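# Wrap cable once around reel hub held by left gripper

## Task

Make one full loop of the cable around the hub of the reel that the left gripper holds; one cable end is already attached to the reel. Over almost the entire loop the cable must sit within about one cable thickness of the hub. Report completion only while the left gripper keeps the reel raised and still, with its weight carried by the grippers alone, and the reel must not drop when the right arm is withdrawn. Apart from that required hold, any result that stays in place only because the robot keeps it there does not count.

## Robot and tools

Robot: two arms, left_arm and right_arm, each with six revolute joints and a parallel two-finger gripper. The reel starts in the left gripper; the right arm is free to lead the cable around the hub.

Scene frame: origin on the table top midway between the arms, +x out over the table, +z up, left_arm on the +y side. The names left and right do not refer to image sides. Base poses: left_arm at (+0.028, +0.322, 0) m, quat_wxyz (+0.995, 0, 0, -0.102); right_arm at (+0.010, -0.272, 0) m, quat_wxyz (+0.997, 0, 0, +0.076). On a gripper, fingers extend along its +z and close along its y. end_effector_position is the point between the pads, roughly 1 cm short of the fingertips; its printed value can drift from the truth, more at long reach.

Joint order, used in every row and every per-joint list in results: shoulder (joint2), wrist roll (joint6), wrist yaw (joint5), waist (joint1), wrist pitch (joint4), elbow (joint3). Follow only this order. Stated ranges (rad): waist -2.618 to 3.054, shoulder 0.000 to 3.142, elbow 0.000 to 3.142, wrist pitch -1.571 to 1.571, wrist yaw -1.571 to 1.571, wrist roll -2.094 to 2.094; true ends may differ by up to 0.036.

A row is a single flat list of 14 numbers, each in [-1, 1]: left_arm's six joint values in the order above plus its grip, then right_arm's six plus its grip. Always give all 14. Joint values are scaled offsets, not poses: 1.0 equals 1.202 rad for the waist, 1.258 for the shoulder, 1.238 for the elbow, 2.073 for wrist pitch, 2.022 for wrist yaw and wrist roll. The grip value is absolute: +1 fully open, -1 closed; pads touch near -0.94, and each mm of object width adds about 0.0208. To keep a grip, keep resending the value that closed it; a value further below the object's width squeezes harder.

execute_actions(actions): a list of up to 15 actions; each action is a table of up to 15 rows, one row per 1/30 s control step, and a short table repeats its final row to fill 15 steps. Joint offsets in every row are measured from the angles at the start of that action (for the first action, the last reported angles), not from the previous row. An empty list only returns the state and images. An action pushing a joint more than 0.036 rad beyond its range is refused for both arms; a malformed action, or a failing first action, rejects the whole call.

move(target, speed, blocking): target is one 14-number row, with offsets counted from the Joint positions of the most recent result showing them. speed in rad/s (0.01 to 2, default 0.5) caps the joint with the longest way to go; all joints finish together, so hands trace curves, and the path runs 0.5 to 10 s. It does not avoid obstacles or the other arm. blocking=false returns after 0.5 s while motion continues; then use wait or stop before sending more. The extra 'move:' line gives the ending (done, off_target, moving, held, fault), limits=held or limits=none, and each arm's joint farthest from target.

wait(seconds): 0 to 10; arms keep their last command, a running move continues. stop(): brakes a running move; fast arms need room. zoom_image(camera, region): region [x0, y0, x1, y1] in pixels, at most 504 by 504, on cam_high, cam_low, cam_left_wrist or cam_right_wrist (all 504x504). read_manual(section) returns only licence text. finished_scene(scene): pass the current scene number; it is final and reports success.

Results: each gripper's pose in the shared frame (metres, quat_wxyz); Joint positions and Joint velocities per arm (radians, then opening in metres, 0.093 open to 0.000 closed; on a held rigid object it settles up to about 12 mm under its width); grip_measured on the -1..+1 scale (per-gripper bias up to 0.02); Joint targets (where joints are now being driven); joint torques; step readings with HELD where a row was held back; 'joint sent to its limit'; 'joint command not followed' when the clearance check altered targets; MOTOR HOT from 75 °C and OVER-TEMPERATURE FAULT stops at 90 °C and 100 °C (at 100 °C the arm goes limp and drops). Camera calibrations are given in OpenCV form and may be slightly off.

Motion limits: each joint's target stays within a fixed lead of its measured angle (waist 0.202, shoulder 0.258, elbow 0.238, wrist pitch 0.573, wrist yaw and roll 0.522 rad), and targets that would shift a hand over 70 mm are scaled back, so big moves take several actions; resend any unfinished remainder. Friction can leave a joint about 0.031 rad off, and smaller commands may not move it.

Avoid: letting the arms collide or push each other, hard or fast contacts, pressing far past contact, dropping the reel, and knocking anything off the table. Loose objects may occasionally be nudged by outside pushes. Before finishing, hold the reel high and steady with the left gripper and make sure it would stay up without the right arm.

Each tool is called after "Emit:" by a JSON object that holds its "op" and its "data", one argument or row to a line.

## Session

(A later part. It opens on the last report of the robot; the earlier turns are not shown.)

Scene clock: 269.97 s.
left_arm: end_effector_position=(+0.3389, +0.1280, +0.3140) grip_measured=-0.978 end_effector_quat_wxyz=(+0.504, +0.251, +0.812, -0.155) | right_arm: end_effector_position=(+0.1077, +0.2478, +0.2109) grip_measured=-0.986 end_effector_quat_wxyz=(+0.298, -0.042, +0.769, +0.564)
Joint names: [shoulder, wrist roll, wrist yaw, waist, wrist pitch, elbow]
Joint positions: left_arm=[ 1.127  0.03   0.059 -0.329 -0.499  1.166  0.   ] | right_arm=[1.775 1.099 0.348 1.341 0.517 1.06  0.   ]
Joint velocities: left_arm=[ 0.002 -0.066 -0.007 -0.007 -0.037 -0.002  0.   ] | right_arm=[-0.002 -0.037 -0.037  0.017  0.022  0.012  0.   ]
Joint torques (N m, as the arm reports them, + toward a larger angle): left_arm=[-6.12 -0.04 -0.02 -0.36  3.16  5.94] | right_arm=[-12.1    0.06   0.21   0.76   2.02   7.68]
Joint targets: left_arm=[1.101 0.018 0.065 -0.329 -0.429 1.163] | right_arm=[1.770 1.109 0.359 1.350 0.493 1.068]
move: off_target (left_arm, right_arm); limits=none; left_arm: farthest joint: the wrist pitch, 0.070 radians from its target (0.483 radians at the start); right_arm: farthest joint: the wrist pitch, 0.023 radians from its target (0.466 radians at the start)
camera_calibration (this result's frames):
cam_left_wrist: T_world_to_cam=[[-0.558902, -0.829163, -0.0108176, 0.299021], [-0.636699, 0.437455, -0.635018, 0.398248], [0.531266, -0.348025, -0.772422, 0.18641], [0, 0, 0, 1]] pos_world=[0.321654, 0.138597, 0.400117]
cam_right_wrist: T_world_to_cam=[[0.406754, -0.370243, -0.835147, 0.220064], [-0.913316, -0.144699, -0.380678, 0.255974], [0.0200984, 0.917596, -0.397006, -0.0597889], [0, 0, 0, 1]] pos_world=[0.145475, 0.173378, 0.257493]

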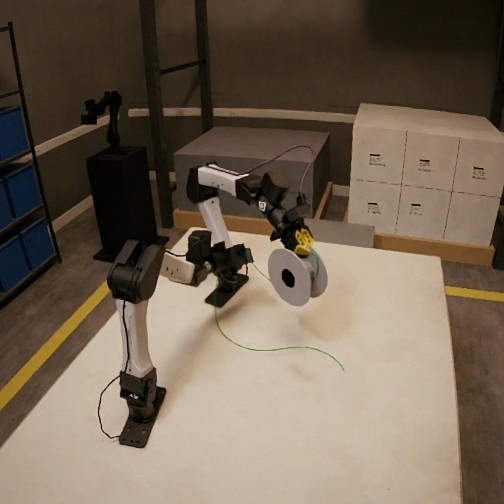

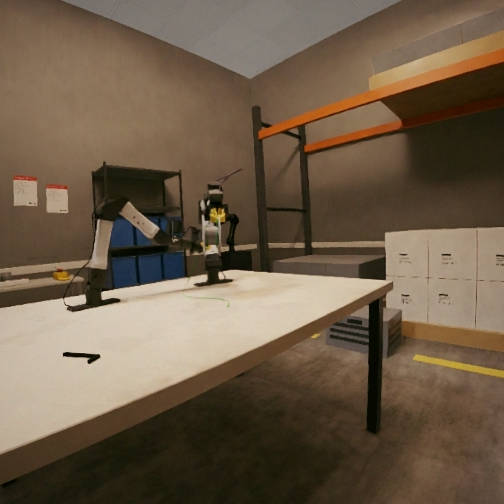

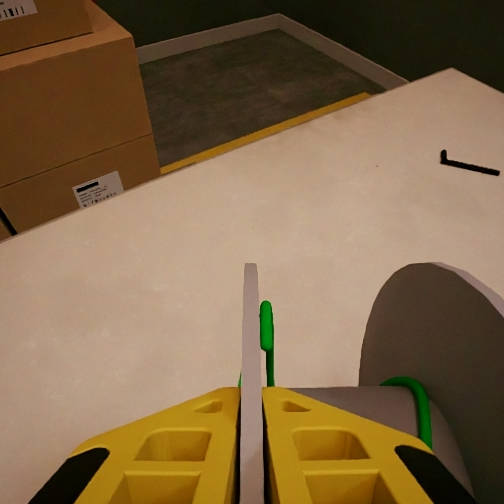

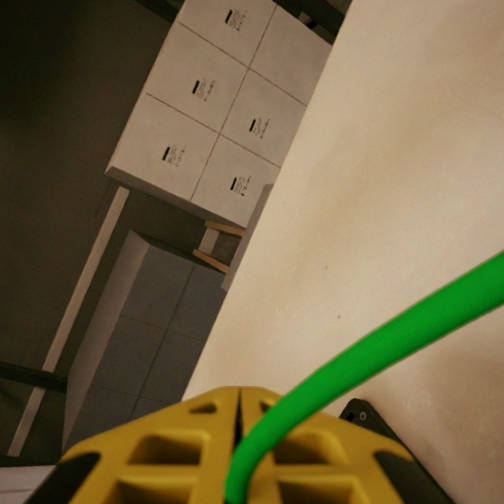

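Emit:
{"op": "move", "data": {
  "target": [-0.021,-0.006,0.003,0,0.034,-0.002,-1,-0.139,0.104,0.004,0.01,-0.263,0.21,-1],
  "speed": 0.35
}}

Emit:
{"op": "zoom_image", "data": {
  "camera": "cam_high",
  "region": [200, 190, 340, 320]
}}

Scene clock: 281.07 s.
left_arm: end_effector_position=(+0.3391, +0.1278, +0.3145) grip_measured=-0.978 end_effector_quat_wxyz=(+0.505, +0.251, +0.811, -0.155) | right_arm: end_effector_position=(+0.1060, +0.2250, +0.2967) grip_measured=-0.986 end_effector_quat_wxyz=(+0.239, +0.026, +0.798, +0.553)
Joint names: [shoulder, wrist roll, wrist yaw, waist, wrist pitch, elbow]
Joint positions: left_arm=[ 1.127  0.03   0.059 -0.329 -0.496  1.166  0.   ] | right_arm=[ 1.603  1.299  0.348  1.341 -0.006  1.313  0.   ]
Joint velocities: left_arm=[ 0.002  0.081  0.037 -0.007  0.007 -0.007  0.   ] | right_arm=[-0.007  0.051  0.007 -0.007 -0.022  0.012  0.   ]
Joint torques (N m, as the arm reports them, + toward a larger angle): left_arm=[-6.14 -0.04 -0.02 -0.36  3.14  5.93] | right_arm=[-10.75   0.08   0.2    0.92   1.97   8.4 ]
Joint targets: left_arm=[1.101 0.018 0.065 -0.329 -0.428 1.164] | right_arm=[1.600 1.309 0.356 1.353 -0.029 1.320]
move: off_target (left_arm, right_arm); limits=none; left_arm: farthest joint: the wrist pitch, 0.068 radians from its target (0.070 radians at the start); right_arm: farthest joint: the wrist pitch, 0.023 radians from its target (0.544 radians at the start)
camera_calibration (this result's frames):
cam_left_wrist: T_world_to_cam=[[-0.55888, -0.829176, -0.0109558, 0.299079], [-0.635445, 0.436716, -0.63678, 0.398977], [0.532787, -0.348922, -0.770968, 0.18578], [0, 0, 0, 1]] pos_world=[0.321696, 0.138572, 0.400567]
cam_right_wrist: T_world_to_cam=[[0.229696, -0.398261, -0.888047, 0.32476], [-0.973189, -0.10522, -0.20453, 0.228977], [-0.0119841, 0.911217, -0.411752, 0.00443843], [0, 0, 0, 1]] pos_world=[0.148295, 0.149388, 0.337062]

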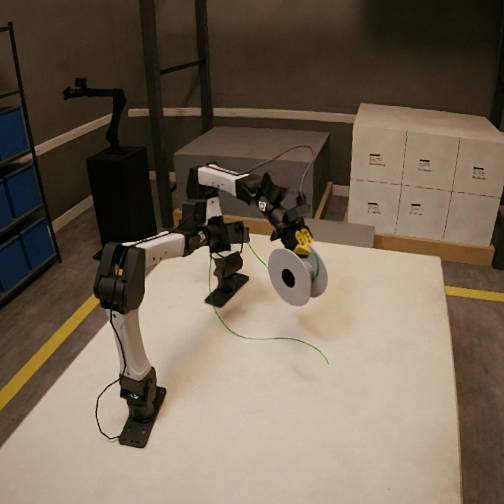

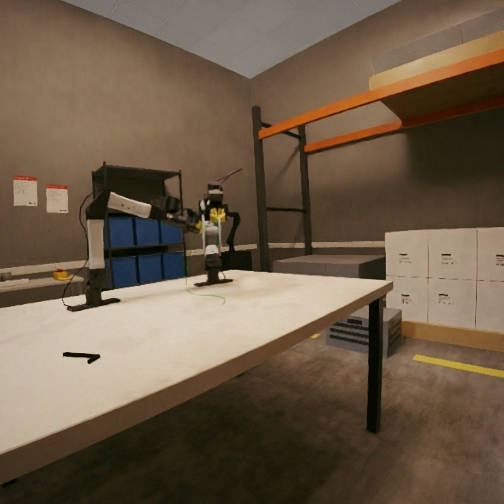

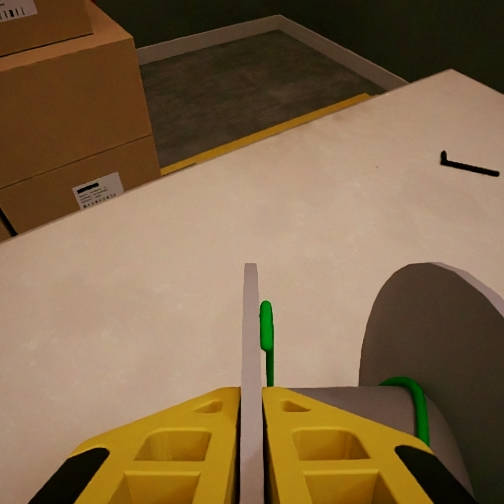

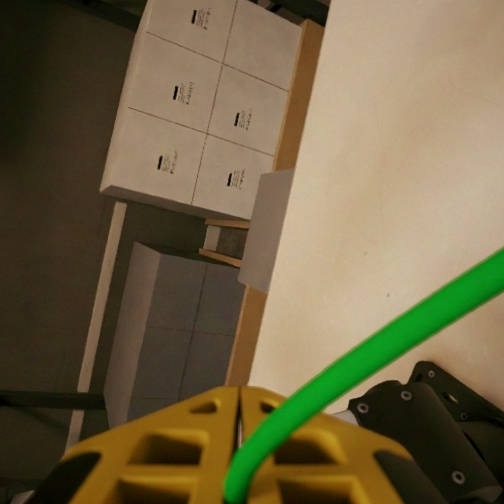

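Region (200, 190, 340, 320) of cam_high's 504x504 image, scaled by 3.600, with more detail than that image has; it fills the top 468 rows of this view, and the rest is white.

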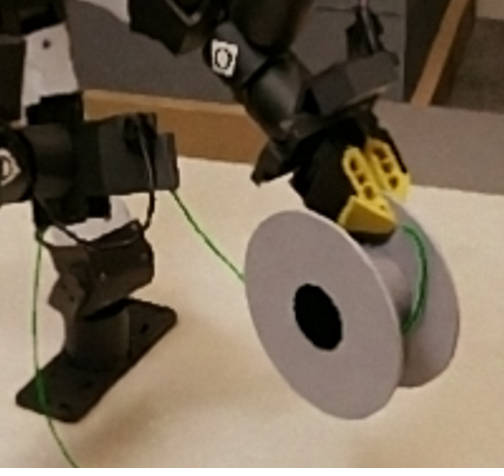

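Emit:
{"op": "move", "data": {
  "target": [-0.021,-0.006,0.003,0,0.033,-0.002,-1,-0.074,-0.203,-0.053,-0.115,-0.39,0.367,-1],
  "speed": 0.4
}}

Emit:
{"op": "zoom_image", "data": {
  "camera": "cam_high",
  "region": [200, 180, 340, 320]
}}

Scene clock: 292.13 s.
left_arm: end_effector_position=(+0.3393, +0.1275, +0.3152) grip_measured=-0.978 end_effector_quat_wxyz=(+0.506, +0.249, +0.811, -0.157) | right_arm: end_effector_position=(+0.1414, +0.1415, +0.3658) grip_measured=-0.985 end_effector_quat_wxyz=(+0.306, -0.140, +0.859, +0.385)
Joint names: [shoulder, wrist roll, wrist yaw, waist, wrist pitch, elbow]
Joint positions: left_arm=[ 1.127  0.026  0.06  -0.329 -0.493  1.166  0.   ] | right_arm=[ 1.521  0.897  0.258  1.209 -0.797  1.754  0.   ]
Joint velocities: left_arm=[ 0.012 -0.095  0.037 -0.002 -0.007 -0.012  0.   ] | right_arm=[-0.022  0.022 -0.022 -0.012  0.037 -0.002  0.   ]
Joint torques (N m, as the arm reports them, + toward a larger angle): left_arm=[-6.11 -0.01 -0.02 -0.34  3.1   6.  ] | right_arm=[-9.46 -0.11 -0.03 -0.76  1.9   7.84]
Joint targets: left_arm=[1.101 0.018 0.065 -0.329 -0.428 1.164] | right_arm=[1.510 0.888 0.241 1.203 -0.814 1.767]
move: off_target (left_arm); limits=none; left_arm: farthest joint: the wrist pitch, 0.066 radians from its target (0.069 radians at the start); right_arm: farthest joint: the wrist pitch, 0.018 radians from its target (0.809 radians at the start)
camera_calibration (this result's frames):
cam_left_wrist: T_world_to_cam=[[-0.558623, -0.829392, -0.00704255, 0.297556], [-0.635351, 0.433357, -0.639164, 0.400804], [0.533169, -0.352577, -0.769039, 0.185819], [0, 0, 0, 1]] pos_world=[0.3218, 0.138614, 0.401177]
cam_right_wrist: T_world_to_cam=[[0.481042, -0.67107, -0.564148, 0.229306], [-0.875387, -0.332501, -0.350913, 0.340622], [0.0479079, 0.662652, -0.747394, 0.258952], [0, 0, 0, 1]] pos_world=[0.175464, 0.0955422, 0.44243]

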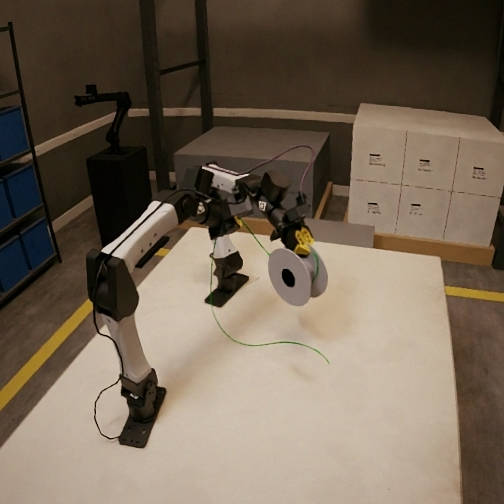

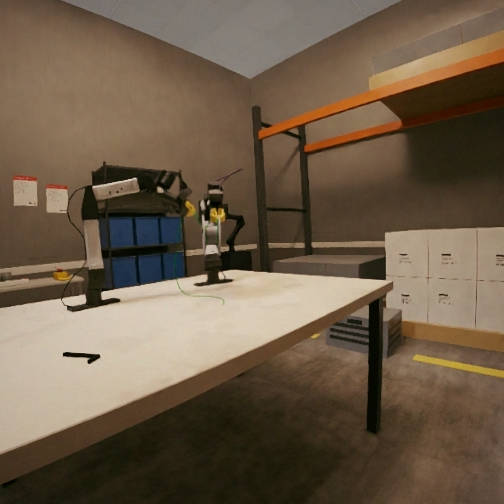

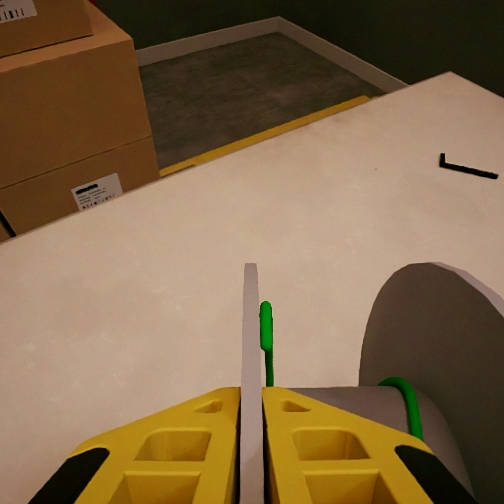

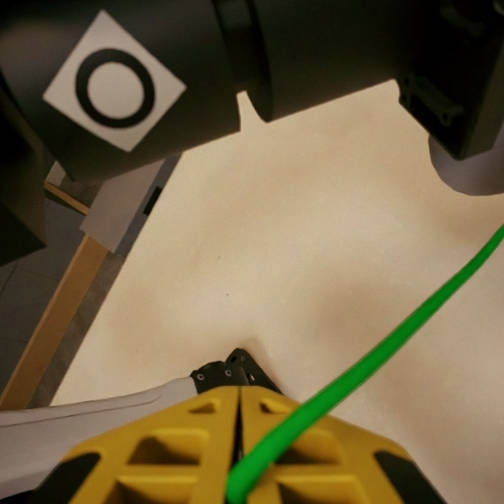

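Region (200, 180, 340, 320) of cam_high's 504x504 image, scaled by 3.600, with more detail than that image has.

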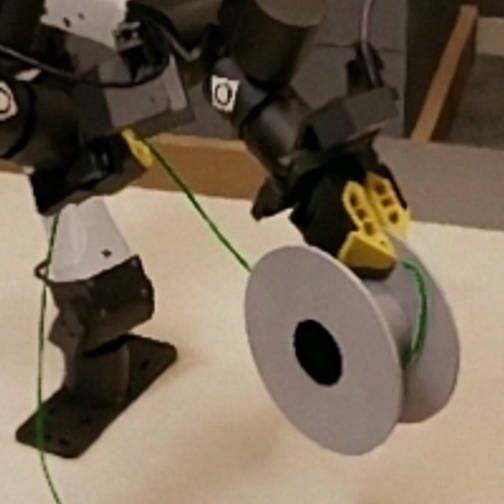

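Emit:
{"op": "move", "data": {
  "target": [-0.021,-0.004,0.003,0,0.032,-0.002,-1,-0.094,-0.251,-0.083,-0.198,-0.067,-0.043,-1],
  "speed": 0.3
}}

Scene clock: 302.33 s.
left_arm: end_effector_position=(+0.3395, +0.1273, +0.3157) grip_measured=-0.978 end_effector_quat_wxyz=(+0.507, +0.249, +0.810, -0.158) | right_arm: end_effector_position=(+0.1915, +0.0766, +0.3672) grip_measured=-0.985 end_effector_quat_wxyz=(+0.364, -0.296, +0.835, +0.288)
Joint names: [shoulder, wrist roll, wrist yaw, waist, wrist pitch, elbow]
Joint positions: left_arm=[ 1.127  0.026  0.06  -0.329 -0.491  1.166  0.   ] | right_arm=[ 1.414  0.398  0.102  0.981 -0.915  1.72   0.   ]
Joint velocities: left_arm=[ 0.002  0.051 -0.066  0.007 -0.066 -0.002  0.   ] | right_arm=[ 0.002 -0.037  0.007 -0.017 -0.037 -0.007  0.   ]
Joint torques (N m, as the arm reports them, + toward a larger angle): left_arm=[-6.1   0.    0.   -0.35  3.09  5.97] | right_arm=[-7.88 -0.11 -0.03 -1.14  1.88  5.45]
Joint targets: left_arm=[1.101 0.018 0.066 -0.329 -0.427 1.164] | right_arm=[1.403 0.389 0.090 0.971 -0.935 1.701]
move: off_target (left_arm, right_arm); limits=none; left_arm: farthest joint: the wrist pitch, 0.064 radians from its target (0.067 radians at the start); right_arm: farthest joint: the wrist pitch, 0.021 radians from its target (0.139 radians at the start)
camera_calibration (this result's frames):
cam_left_wrist: T_world_to_cam=[[-0.558609, -0.8294, -0.00717991, 0.297614], [-0.634089, 0.432613, -0.640918, 0.401529], [0.534684, -0.35347, -0.767575, 0.185185], [0, 0, 0, 1]] pos_world=[0.32184, 0.138591, 0.401627]
cam_right_wrist: T_world_to_cam=[[0.707145, -0.661144, -0.250669, 0.0032652], [-0.688573, -0.563363, -0.456608, 0.384118], [0.160666, 0.495491, -0.853624, 0.330826], [0, 0, 0, 1]] pos_world=[0.209031, 0.0546345, 0.458611]

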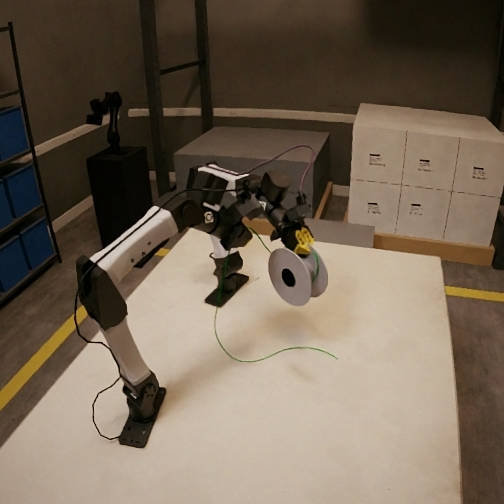

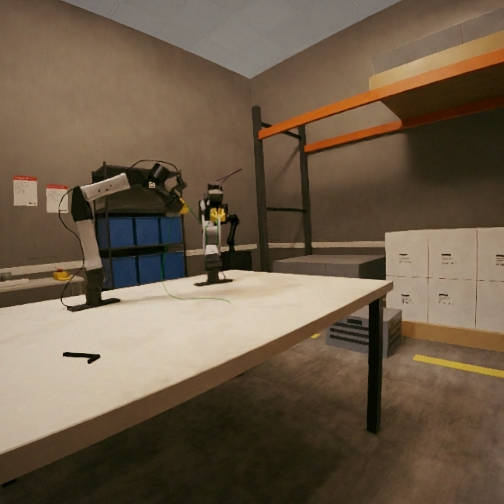

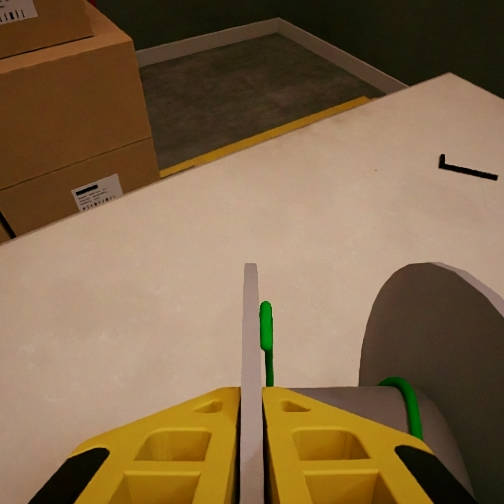

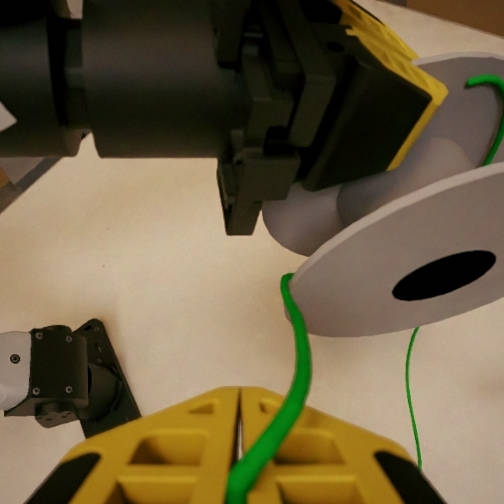

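Emit:
{"op": "move", "data": {
  "target": [-0.021,-0.004,0.003,0,0.031,-0.002,-1,0.126,-0.152,-0.055,-0.16,-0.05,0.192,-1],
  "speed": 0.2
}}

Scene clock: 320.97 s.
left_arm: end_effector_position=(+0.3395, +0.1273, +0.3157) grip_measured=-0.978 end_effector_quat_wxyz=(+0.507, +0.249, +0.810, -0.158) | right_arm: end_effector_position=(+0.2532, +0.0692, +0.3879) grip_measured=-0.985 end_effector_quat_wxyz=(+0.401, -0.366, +0.807, +0.232)
Joint names: [shoulder, wrist roll, wrist yaw, waist, wrist pitch, elbow]
Joint positions: left_arm=[ 1.127  0.026  0.06  -0.329 -0.491  1.166  0.   ] | right_arm=[ 1.556  0.099  0.001  0.799 -0.997  1.946  0.   ]
Joint velocities: left_arm=[ 0.002  0.022  0.007 -0.022 -0.007 -0.012  0.   ] | right_arm=[ 0.002  0.051 -0.007  0.002 -0.037  0.012  0.   ]
Joint torques (N m, as the arm reports them, + toward a larger angle): left_arm=[-6.17  0.   -0.02 -0.35  3.1   5.99] | right_arm=[-6.63 -0.07 -0.07 -1.04  1.86  7.28]
Joint targets: left_arm=[1.101 0.018 0.066 -0.329 -0.427 1.164] | right_arm=[1.572 0.090 -0.010 0.789 -1.018 1.958]
move: off_target (left_arm, right_arm); limits=none; left_arm: farthest joint: the wrist pitch, 0.064 radians from its target (0.064 radians at the start); right_arm: farthest joint: the wrist pitch, 0.021 radians from its target (0.104 radians at the start)
camera_calibration (this result's frames):
cam_left_wrist: T_world_to_cam=[[-0.558609, -0.8294, -0.00717991, 0.297614], [-0.634089, 0.432613, -0.640918, 0.401529], [0.534684, -0.35347, -0.767575, 0.185185], [0, 0, 0, 1]] pos_world=[0.32184, 0.138591, 0.401627]
cam_right_wrist: T_world_to_cam=[[0.777224, -0.625715, -0.0663584, -0.131816], [-0.571847, -0.658413, -0.489371, 0.421645], [0.262516, 0.418298, -0.869547, 0.327977], [0, 0, 0, 1]] pos_world=[0.257468, 0.057945, 0.482786]

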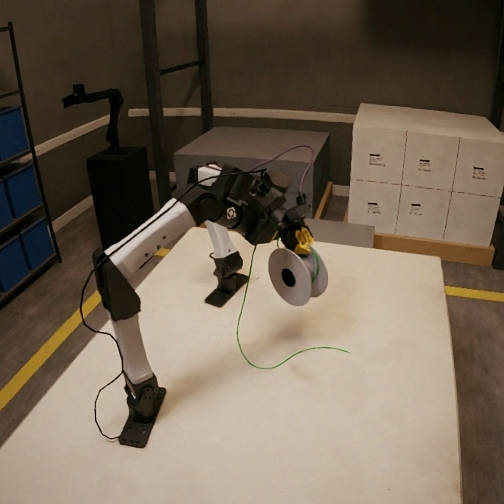

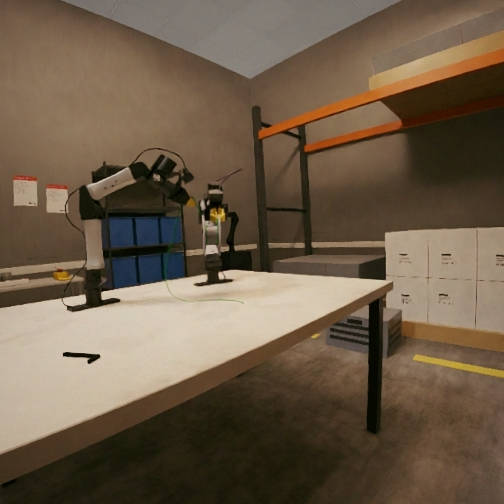

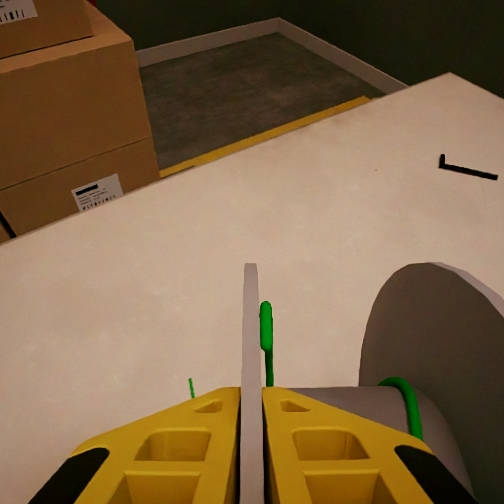

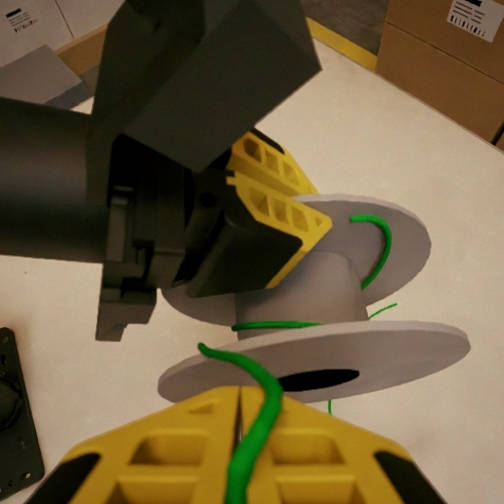

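Emit:
{"op": "move", "data": {
  "target": [-0.021,-0.004,0.003,0,0.031,-0.002,-1,0.045,-0.252,-0.055,-0.205,0.083,-0.118,-1],
  "speed": 0.28
}}

Scene clock: 335.43 s.
left_arm: end_effector_position=(+0.3392, +0.1275, +0.3150) grip_measured=-0.978 end_effector_quat_wxyz=(+0.506, +0.249, +0.811, -0.157) | right_arm: end_effector_position=(+0.3397, +0.0365, +0.3533) grip_measured=-0.985 end_effector_quat_wxyz=(+0.452, -0.487, +0.738, +0.116)
Joint names: [shoulder, wrist roll, wrist yaw, waist, wrist pitch, elbow]
Joint positions: left_arm=[ 1.127  0.026  0.06  -0.329 -0.494  1.166  0.   ] | right_arm=[ 1.595 -0.401 -0.1    0.562 -0.826  1.819  0.   ]
Joint velocities: left_arm=[ 0.007  0.007 -0.022 -0.002 -0.095 -0.007  0.   ] | right_arm=[ 0.012 -0.081 -0.051 -0.007  0.007 -0.017  0.   ]
Joint torques (N m, as the arm reports them, + toward a larger angle): left_arm=[-6.15  0.   -0.01 -0.33  3.13  5.95] | right_arm=[-7.62 -0.04 -0.16 -0.95  2.1   5.64]
Joint targets: left_arm=[1.101 0.018 0.066 -0.329 -0.427 1.164] | right_arm=[1.612 -0.410 -0.110 0.553 -0.825 1.800]
move: off_target (left_arm); limits=none; left_arm: farthest joint: the wrist pitch, 0.067 radians from its target (0.064 radians at the start); right_arm: farthest joint: the elbow, 0.019 radians from its target (0.146 radians at the start)
camera_calibration (this result's frames):
cam_left_wrist: T_world_to_cam=[[-0.558627, -0.829389, -0.00699675, 0.297537], [-0.635771, 0.433605, -0.638578, 0.400562], [0.532663, -0.352279, -0.769525, 0.18603], [0, 0, 0, 1]] pos_world=[0.321787, 0.138622, 0.401027]
cam_right_wrist: T_world_to_cam=[[0.820809, -0.495966, 0.283355, -0.364861], [-0.339204, -0.822355, -0.456807, 0.348123], [0.459579, 0.278837, -0.84323, 0.217678], [0, 0, 0, 1]] pos_world=[0.317526, 0.0446246, 0.445963]

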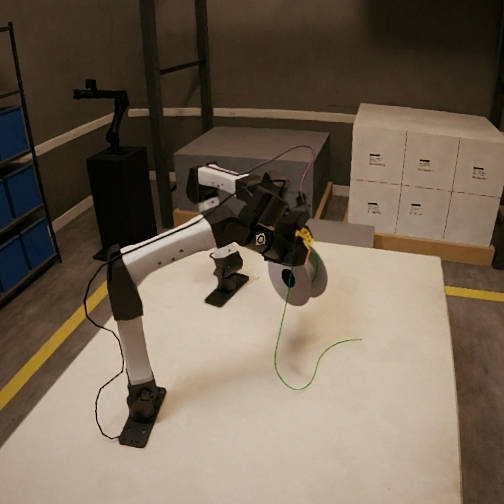

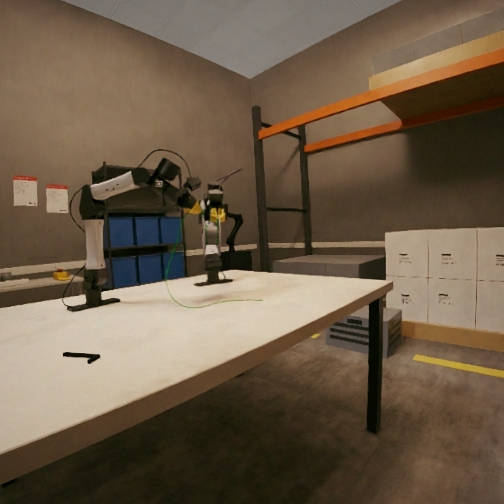

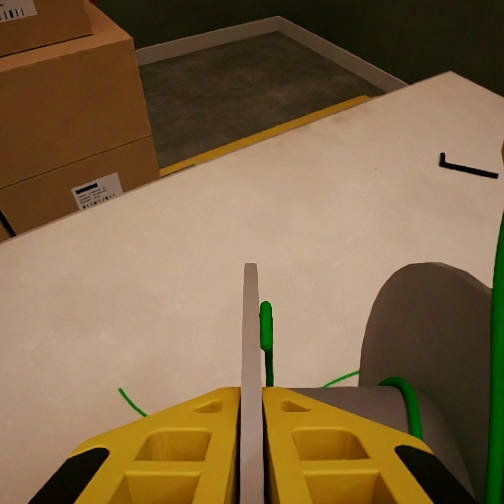

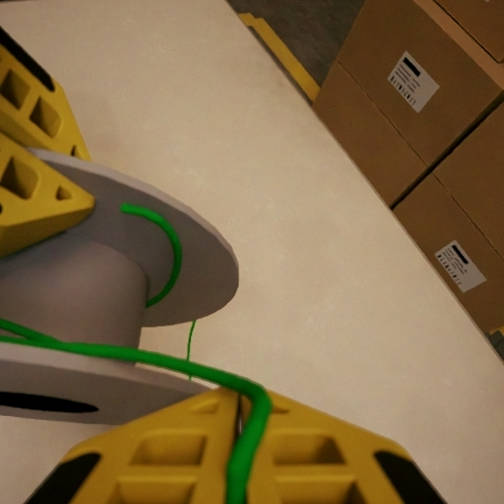

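Emit:
{"op": "move", "data": {
  "target": [-0.021,-0.004,0.003,0,0.032,-0.002,-1,-0.031,-0.054,-0.077,-0.134,0.386,-0.484,-1],
  "speed": 0.35
}}

Scene clock: 345.50 s.
left_arm: end_effector_position=(+0.3398, +0.1271, +0.3164) grip_measured=-0.978 end_effector_quat_wxyz=(+0.508, +0.249, +0.809, -0.158) | right_arm: end_effector_position=(+0.4015, +0.0291, +0.2738) grip_measured=-0.985 end_effector_quat_wxyz=(+0.564, -0.478, +0.662, +0.124)
Joint names: [shoulder, wrist roll, wrist yaw, waist, wrist pitch, elbow]
Joint positions: left_arm=[ 1.127  0.026  0.06  -0.329 -0.488  1.166  0.   ] | right_arm=[ 1.565 -0.502 -0.257  0.416 -0.026  1.238  0.   ]
Joint velocities: left_arm=[-0.022  0.007 -0.051  0.012  0.007  0.012  0.   ] | right_arm=[ 0.017  0.081 -0.022  0.022 -0.007  0.002  0.   ]
Joint torques (N m, as the arm reports them, + toward a larger angle): left_arm=[-6.14 -0.02 -0.02 -0.34  3.06  6.  ] | right_arm=[-10.81  -0.05  -0.02  -1.55   2.2    6.35]
Joint targets: left_arm=[1.101 0.018 0.066 -0.329 -0.428 1.164] | right_arm=[1.556 -0.510 -0.256 0.401 -0.025 1.220]
move: off_target (left_arm); limits=none; left_arm: farthest joint: the wrist pitch, 0.060 radians from its target (0.066 radians at the start); right_arm: farthest joint: the elbow, 0.018 radians from its target (0.599 radians at the start)
camera_calibration (this result's frames):
cam_left_wrist: T_world_to_cam=[[-0.558587, -0.829413, -0.00738589, 0.2977], [-0.63219, 0.431494, -0.643544, 0.402614], [0.536951, -0.354806, -0.765373, 0.18423], [0, 0, 0, 1]] pos_world=[0.321897, 0.138557, 0.402303]
cam_right_wrist: T_world_to_cam=[[0.766096, -0.512943, 0.38728, -0.402714], [-0.184873, -0.752957, -0.631568, 0.310547], [0.615563, 0.412245, -0.671667, 0.010816], [0, 0, 0, 1]] pos_world=[0.359271, 0.0228007, 0.359359]

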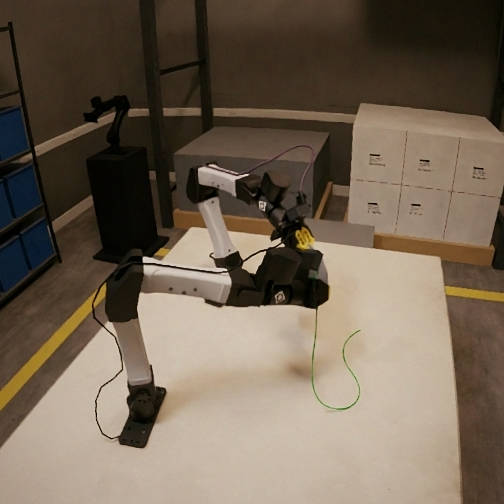

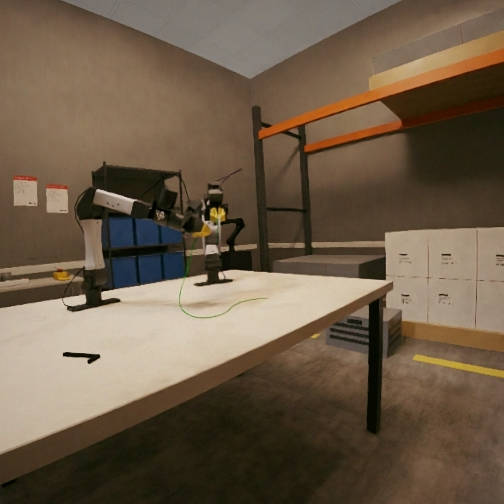

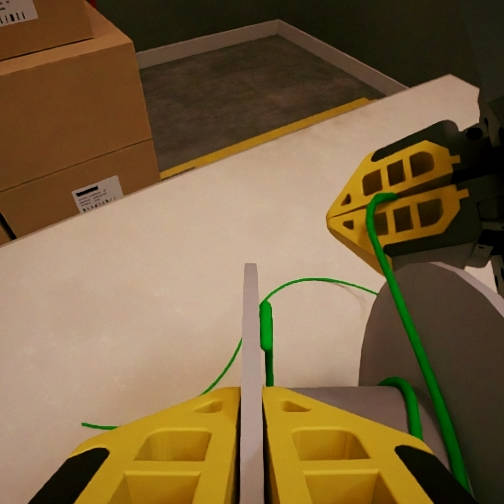

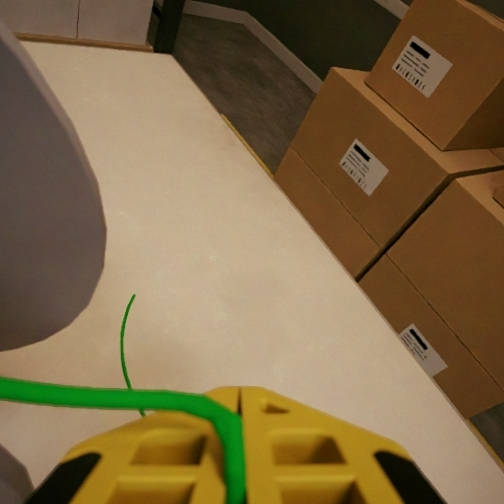

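Emit:
{"op": "execute_actions", "data": {
  "actions": [
    [[-0.021,-0.004,0.003,0,0.029,-0.002,-1,-0.007,0,0.003,-0.016,0,-0.015,-1],[-0.021,-0.004,0.003,0,0.029,-0.002,-1,-0.007,0,0.006,-0.019,0,-0.015,-1],[-0.021,-0.004,0.003,0,0.029,-0.002,-1,-0.007,0,0.009,-0.022,0,-0.015,-1],[-0.021,-0.004,0.003,0,0.029,-0.002,-1,-0.007,0,0.012,-0.025,0,-0.015,-1],[-0.021,-0.004,0.003,0,0.029,-0.002,-1,-0.007,0,0.015,-0.028,0,-0.015,-1],[-0.021,-0.004,0.003,0,0.029,-0.002,-1,-0.007,0,0.018,-0.031,0,-0.015,-1],[-0.021,-0.004,0.003,0,0.029,-0.002,-1,-0.007,0,0.021,-0.034,0,-0.015,-1],[-0.021,-0.004,0.003,0,0.029,-0.002,-1,-0.007,0,0.024,-0.037,0,-0.015,-1],[-0.021,-0.004,0.003,0,0.029,-0.002,-1,-0.007,0,0.027,-0.04,0,-0.015,-1],[-0.021,-0.004,0.003,0,0.029,-0.002,-1,-0.007,0,0.03,-0.043,0,-0.015,-1]]
  ]
}}

Scene clock: 360.60 s.
left_arm: end_effector_position=(+0.3415, +0.1261, +0.3206) grip_measured=-0.978 end_effector_quat_wxyz=(+0.516, +0.248, +0.804, -0.160) | right_arm: end_effector_position=(+0.4090, +0.0192, +0.2739) grip_measured=-0.985 end_effector_quat_wxyz=(+0.565, -0.469, +0.668, +0.116)
Joint names: [shoulder, wrist roll, wrist yaw, waist, wrist pitch, elbow]
Joint positions: left_arm=[ 1.127  0.026  0.06  -0.329 -0.469  1.166  0.   ] | right_arm=[ 1.565 -0.502 -0.256  0.391 -0.026  1.238  0.   ]
Joint velocities: left_arm=[-0.007  0.051 -0.022 -0.007 -0.051 -0.012  0.   ] | right_arm=[-0.017  0.037  0.022 -0.012 -0.066 -0.007  0.   ]
Joint torques (N m, as the arm reports them, + toward a larger angle): left_arm=[-6.18 -0.01 -0.01 -0.35  2.86  5.9 ] | right_arm=[-10.77   0.07   0.6   -2.64   2.24   6.54]
Joint targets: left_arm=[1.101 0.018 0.066 -0.329 -0.428 1.164] | right_arm=[1.556 -0.502 -0.196 0.364 -0.026 1.220]
Step readings (joint positions):
0: left_arm=[1.127 0.026 0.060 -0.329 -0.488 1.166] | right_arm=[1.565 -0.502 -0.257 0.416 -0.026 1.238]
1: left_arm=[1.127 0.026 0.060 -0.329 -0.488 1.166] | right_arm=[1.565 -0.502 -0.257 0.416 -0.026 1.238]
2: left_arm=[1.127 0.026 0.060 -0.329 -0.488 1.166] | right_arm=[1.565 -0.502 -0.257 0.414 -0.026 1.238]
4: left_arm=[1.127 0.026 0.060 -0.329 -0.487 1.166] | right_arm=[1.565 -0.502 -0.257 0.409 -0.026 1.238]
8: left_arm=[1.127 0.026 0.060 -0.329 -0.480 1.166] | right_arm=[1.565 -0.502 -0.257 0.398 -0.026 1.238]
15: Joint positions above
camera_calibration (this result's frames):
cam_left_wrist: T_world_to_cam=[[-0.558457, -0.82949, -0.00852854, 0.29818], [-0.621497, 0.42519, -0.657994, 0.408579], [0.549425, -0.36216, -0.752975, 0.178861], [0, 0, 0, 1]] pos_world=[0.322181, 0.13839, 0.406063]
cam_right_wrist: T_world_to_cam=[[0.752366, -0.532533, 0.387755, -0.407714], [-0.203952, -0.748012, -0.631571, 0.312214], [0.626377, 0.396089, -0.67139, 0.00614681], [0, 0, 0, 1]] pos_world=[0.366577, 0.0139838, 0.359406]

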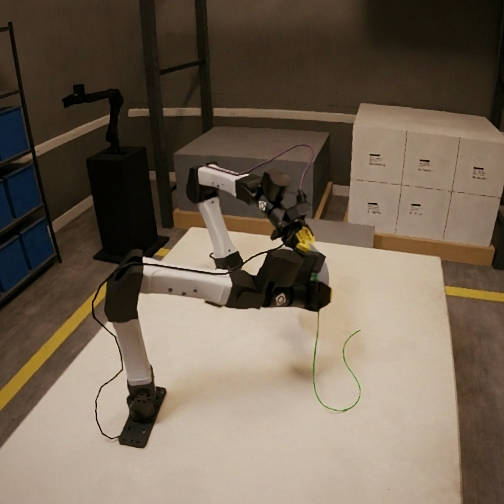

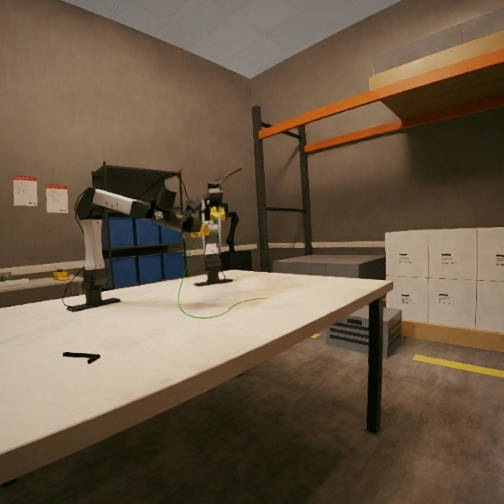

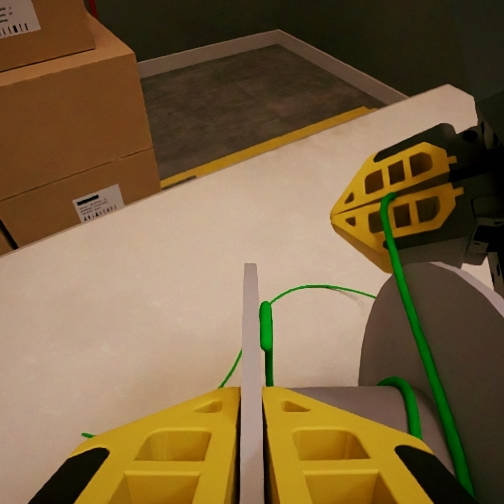

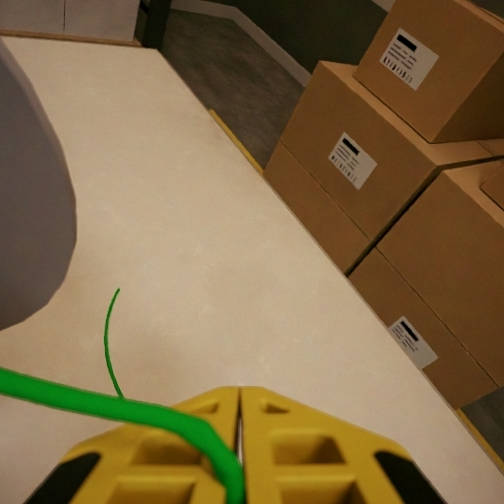

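Emit:
{"op": "move", "data": {
  "target": [0.316,-0.004,0.003,0,-0.335,0.935,-1,0.143,0.252,-0.027,-0.018,0.413,-0.373,-0.78],
  "speed": 0.38
}}

Emit:
{"op": "zoom_image", "data": {
  "camera": "cam_low",
  "region": [150, 150, 260, 300]
}}

Scene clock: 376.37 s.
left_arm: end_effector_position=(+0.3335, +0.1309, +0.4858) grip_measured=-0.978 end_effector_quat_wxyz=(+0.509, +0.249, +0.808, -0.158) | right_arm: end_effector_position=(+0.4061, +0.0191, +0.1899) grip_measured=-0.783 end_effector_quat_wxyz=(+0.611, -0.290, +0.681, +0.280)
Joint names: [shoulder, wrist roll, wrist yaw, waist, wrist pitch, elbow]
Joint positions: left_arm=[ 1.521  0.026  0.06  -0.329 -1.213  2.288  0.   ] | right_arm=[ 1.727 -0.001 -0.298  0.38   0.831  0.795  0.008]
Joint velocities: left_arm=[-0.022 -0.007  0.022  0.002 -0.007  0.022  0.   ] | right_arm=[-0.017 -0.007 -0.066 -0.022  0.022 -0.002 -0.001]
Joint torques (N m, as the arm reports them, + toward a larger angle): left_arm=[-4.23 -0.01 -0.03 -0.39  2.93  6.22] | right_arm=[-8.47  0.1  -0.14 -1.12  2.27  5.17]
Joint targets: left_arm=[1.525 0.018 0.066 -0.329 -1.163 2.324] | right_arm=[1.745 0.007 -0.310 0.369 0.830 0.776]
move: off_target (left_arm); limits=none; left_arm: farthest joint: the wrist pitch, 0.050 radians from its target (0.695 radians at the start); right_arm: farthest joint: the elbow, 0.019 radians from its target (0.462 radians at the start)
camera_calibration (this result's frames):
cam_left_wrist: T_world_to_cam=[[-0.558573, -0.829422, -0.00752316, 0.298577], [-0.630919, 0.430745, -0.645291, 0.506594], [0.538458, -0.355695, -0.7639, 0.31749], [0, 0, 0, 1]] pos_world=[0.315441, 0.142363, 0.571677]
cam_right_wrist: T_world_to_cam=[[0.732293, -0.680809, -0.0157013, -0.285386], [-0.362848, -0.370569, -0.854997, 0.358252], [0.576271, 0.631806, -0.518395, -0.0616172], [0, 0, 0, 1]] pos_world=[0.374485, -0.022606, 0.269881]

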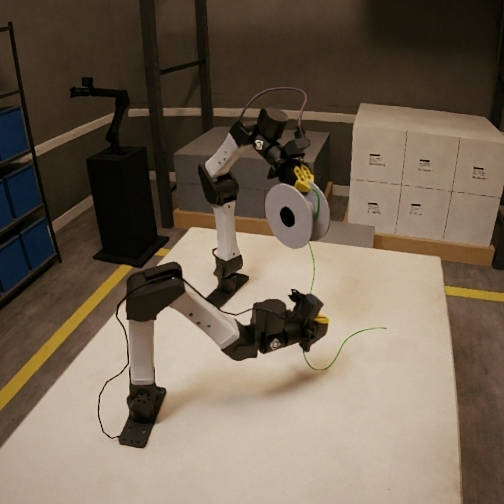

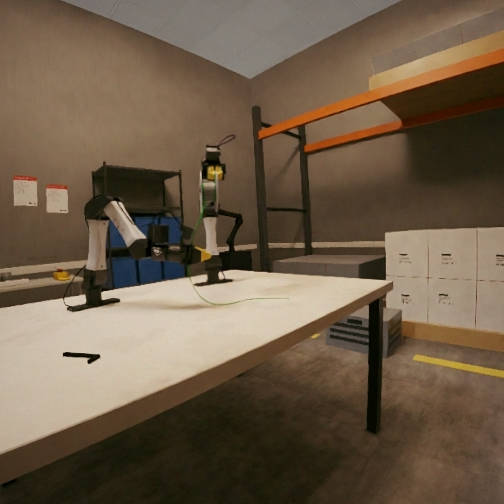

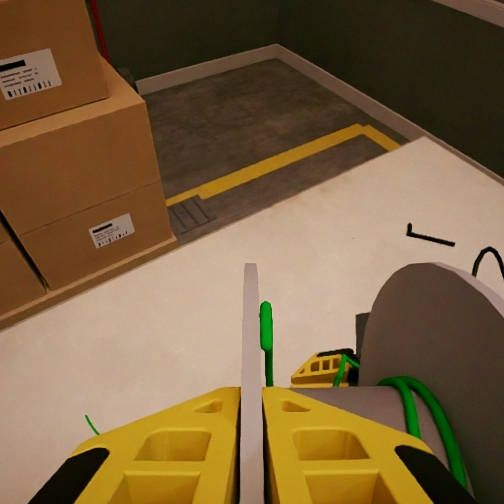

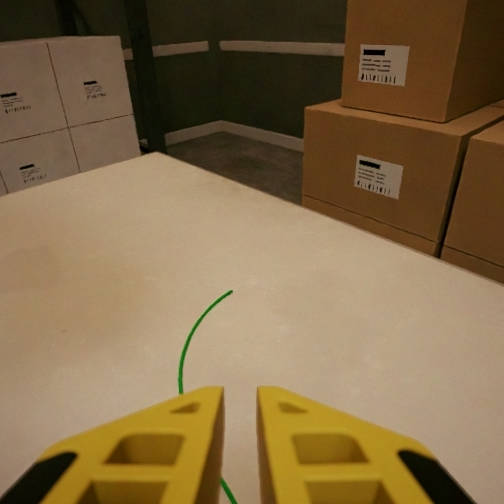

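Region (150, 150, 260, 300) of cam_low's 504x504 image, scaled by 3.360, with more detail than that image has; it fills the left 370 columns of this view, and the rest is white.

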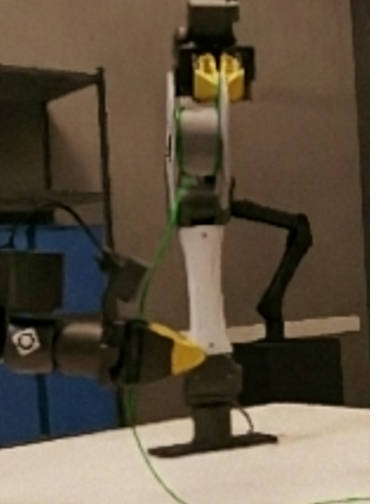

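Emit:
{"op": "move", "data": {
  "target": [0.003,-0.004,0.003,0,0.028,0.029,-1,-0.487,0,-0.105,-0.191,-0.064,-0.419,1],
  "speed": 0.3
}}

Emit:
{"op": "zoom_image", "data": {
  "camera": "cam_low",
  "region": [185, 165, 235, 225]
}}

Scene clock: 387.30 s.
left_arm: end_effector_position=(+0.3324, +0.1315, +0.4834) grip_measured=-0.978 end_effector_quat_wxyz=(+0.505, +0.249, +0.811, -0.157) | right_arm: end_effector_position=(+0.3051, -0.0913, +0.1877) grip_measured=+1.000 end_effector_quat_wxyz=(+0.611, -0.276, +0.686, +0.282)
Joint names: [shoulder, wrist roll, wrist yaw, waist, wrist pitch, elbow]
Joint positions: left_arm=[ 1.521  0.026  0.06  -0.329 -1.225  2.288  0.   ] | right_arm=[ 1.125 -0.001 -0.498  0.162  0.723  0.295  0.093]
Joint velocities: left_arm=[-0.007  0.037 -0.037 -0.012 -0.051 -0.012  0.   ] | right_arm=[-0.002 -0.081 -0.022  0.002  0.095 -0.012  0.   ]
Joint torques (N m, as the arm reports them, + toward a larger angle): left_arm=[-4.24 -0.01 -0.01 -0.32  3.16  6.21] | right_arm=[-4.65  0.03 -0.2  -1.15  1.96  5.47]
Joint targets: left_arm=[1.525 0.018 0.066 -0.329 -1.155 2.324] | right_arm=[1.114 -0.001 -0.511 0.151 0.699 0.276]
move: off_target (left_arm, right_arm); limits=none; left_arm: farthest joint: the wrist pitch, 0.070 radians from its target (0.058 radians at the start); right_arm: farthest joint: the wrist pitch, 0.025 radians from its target (0.134 radians at the start)
camera_calibration (this result's frames):
cam_left_wrist: T_world_to_cam=[[-0.558643, -0.82938, -0.00683644, 0.298171], [-0.637238, 0.43447, -0.636525, 0.501437], [0.530891, -0.351234, -0.771226, 0.321837], [0, 0, 0, 1]] pos_world=[0.315246, 0.142478, 0.569424]
cam_right_wrist: T_world_to_cam=[[0.718291, -0.694726, -0.037607, -0.279553], [-0.382484, -0.349151, -0.855453, 0.286851], [0.581175, 0.628848, -0.516513, 0.0631262], [0, 0, 0, 1]] pos_world=[0.273829, -0.133755, 0.26748]

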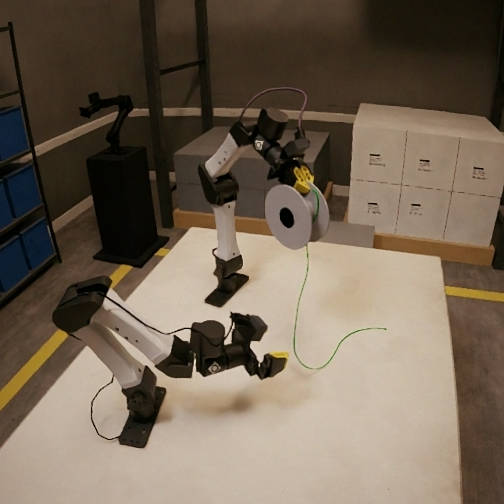

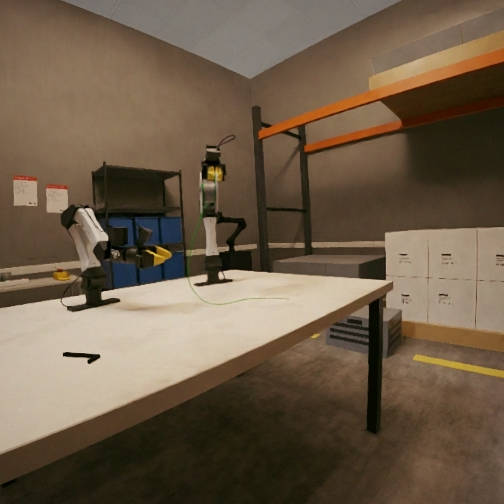

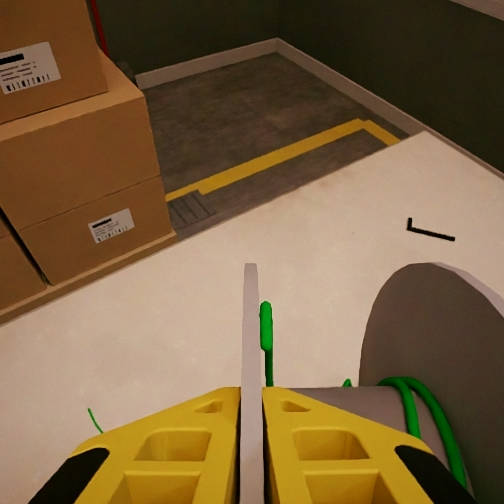

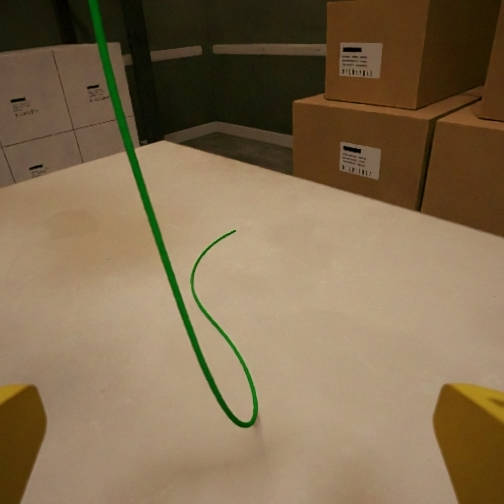

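Region (185, 165, 235, 225) of cam_low's 504x504 image, scaled by 8.400, with more detail than that image has.

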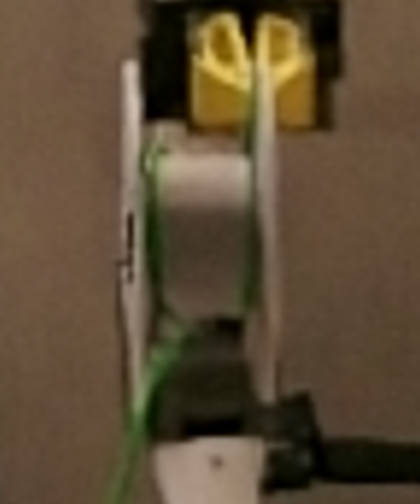

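The cable is wrapped tightly on the hub, the right arm is clear, and the reel is being held high.

Emit:
{"op": "finished_scene", "data": {
  "scene": 2
}}

The scene is finished: the task was done.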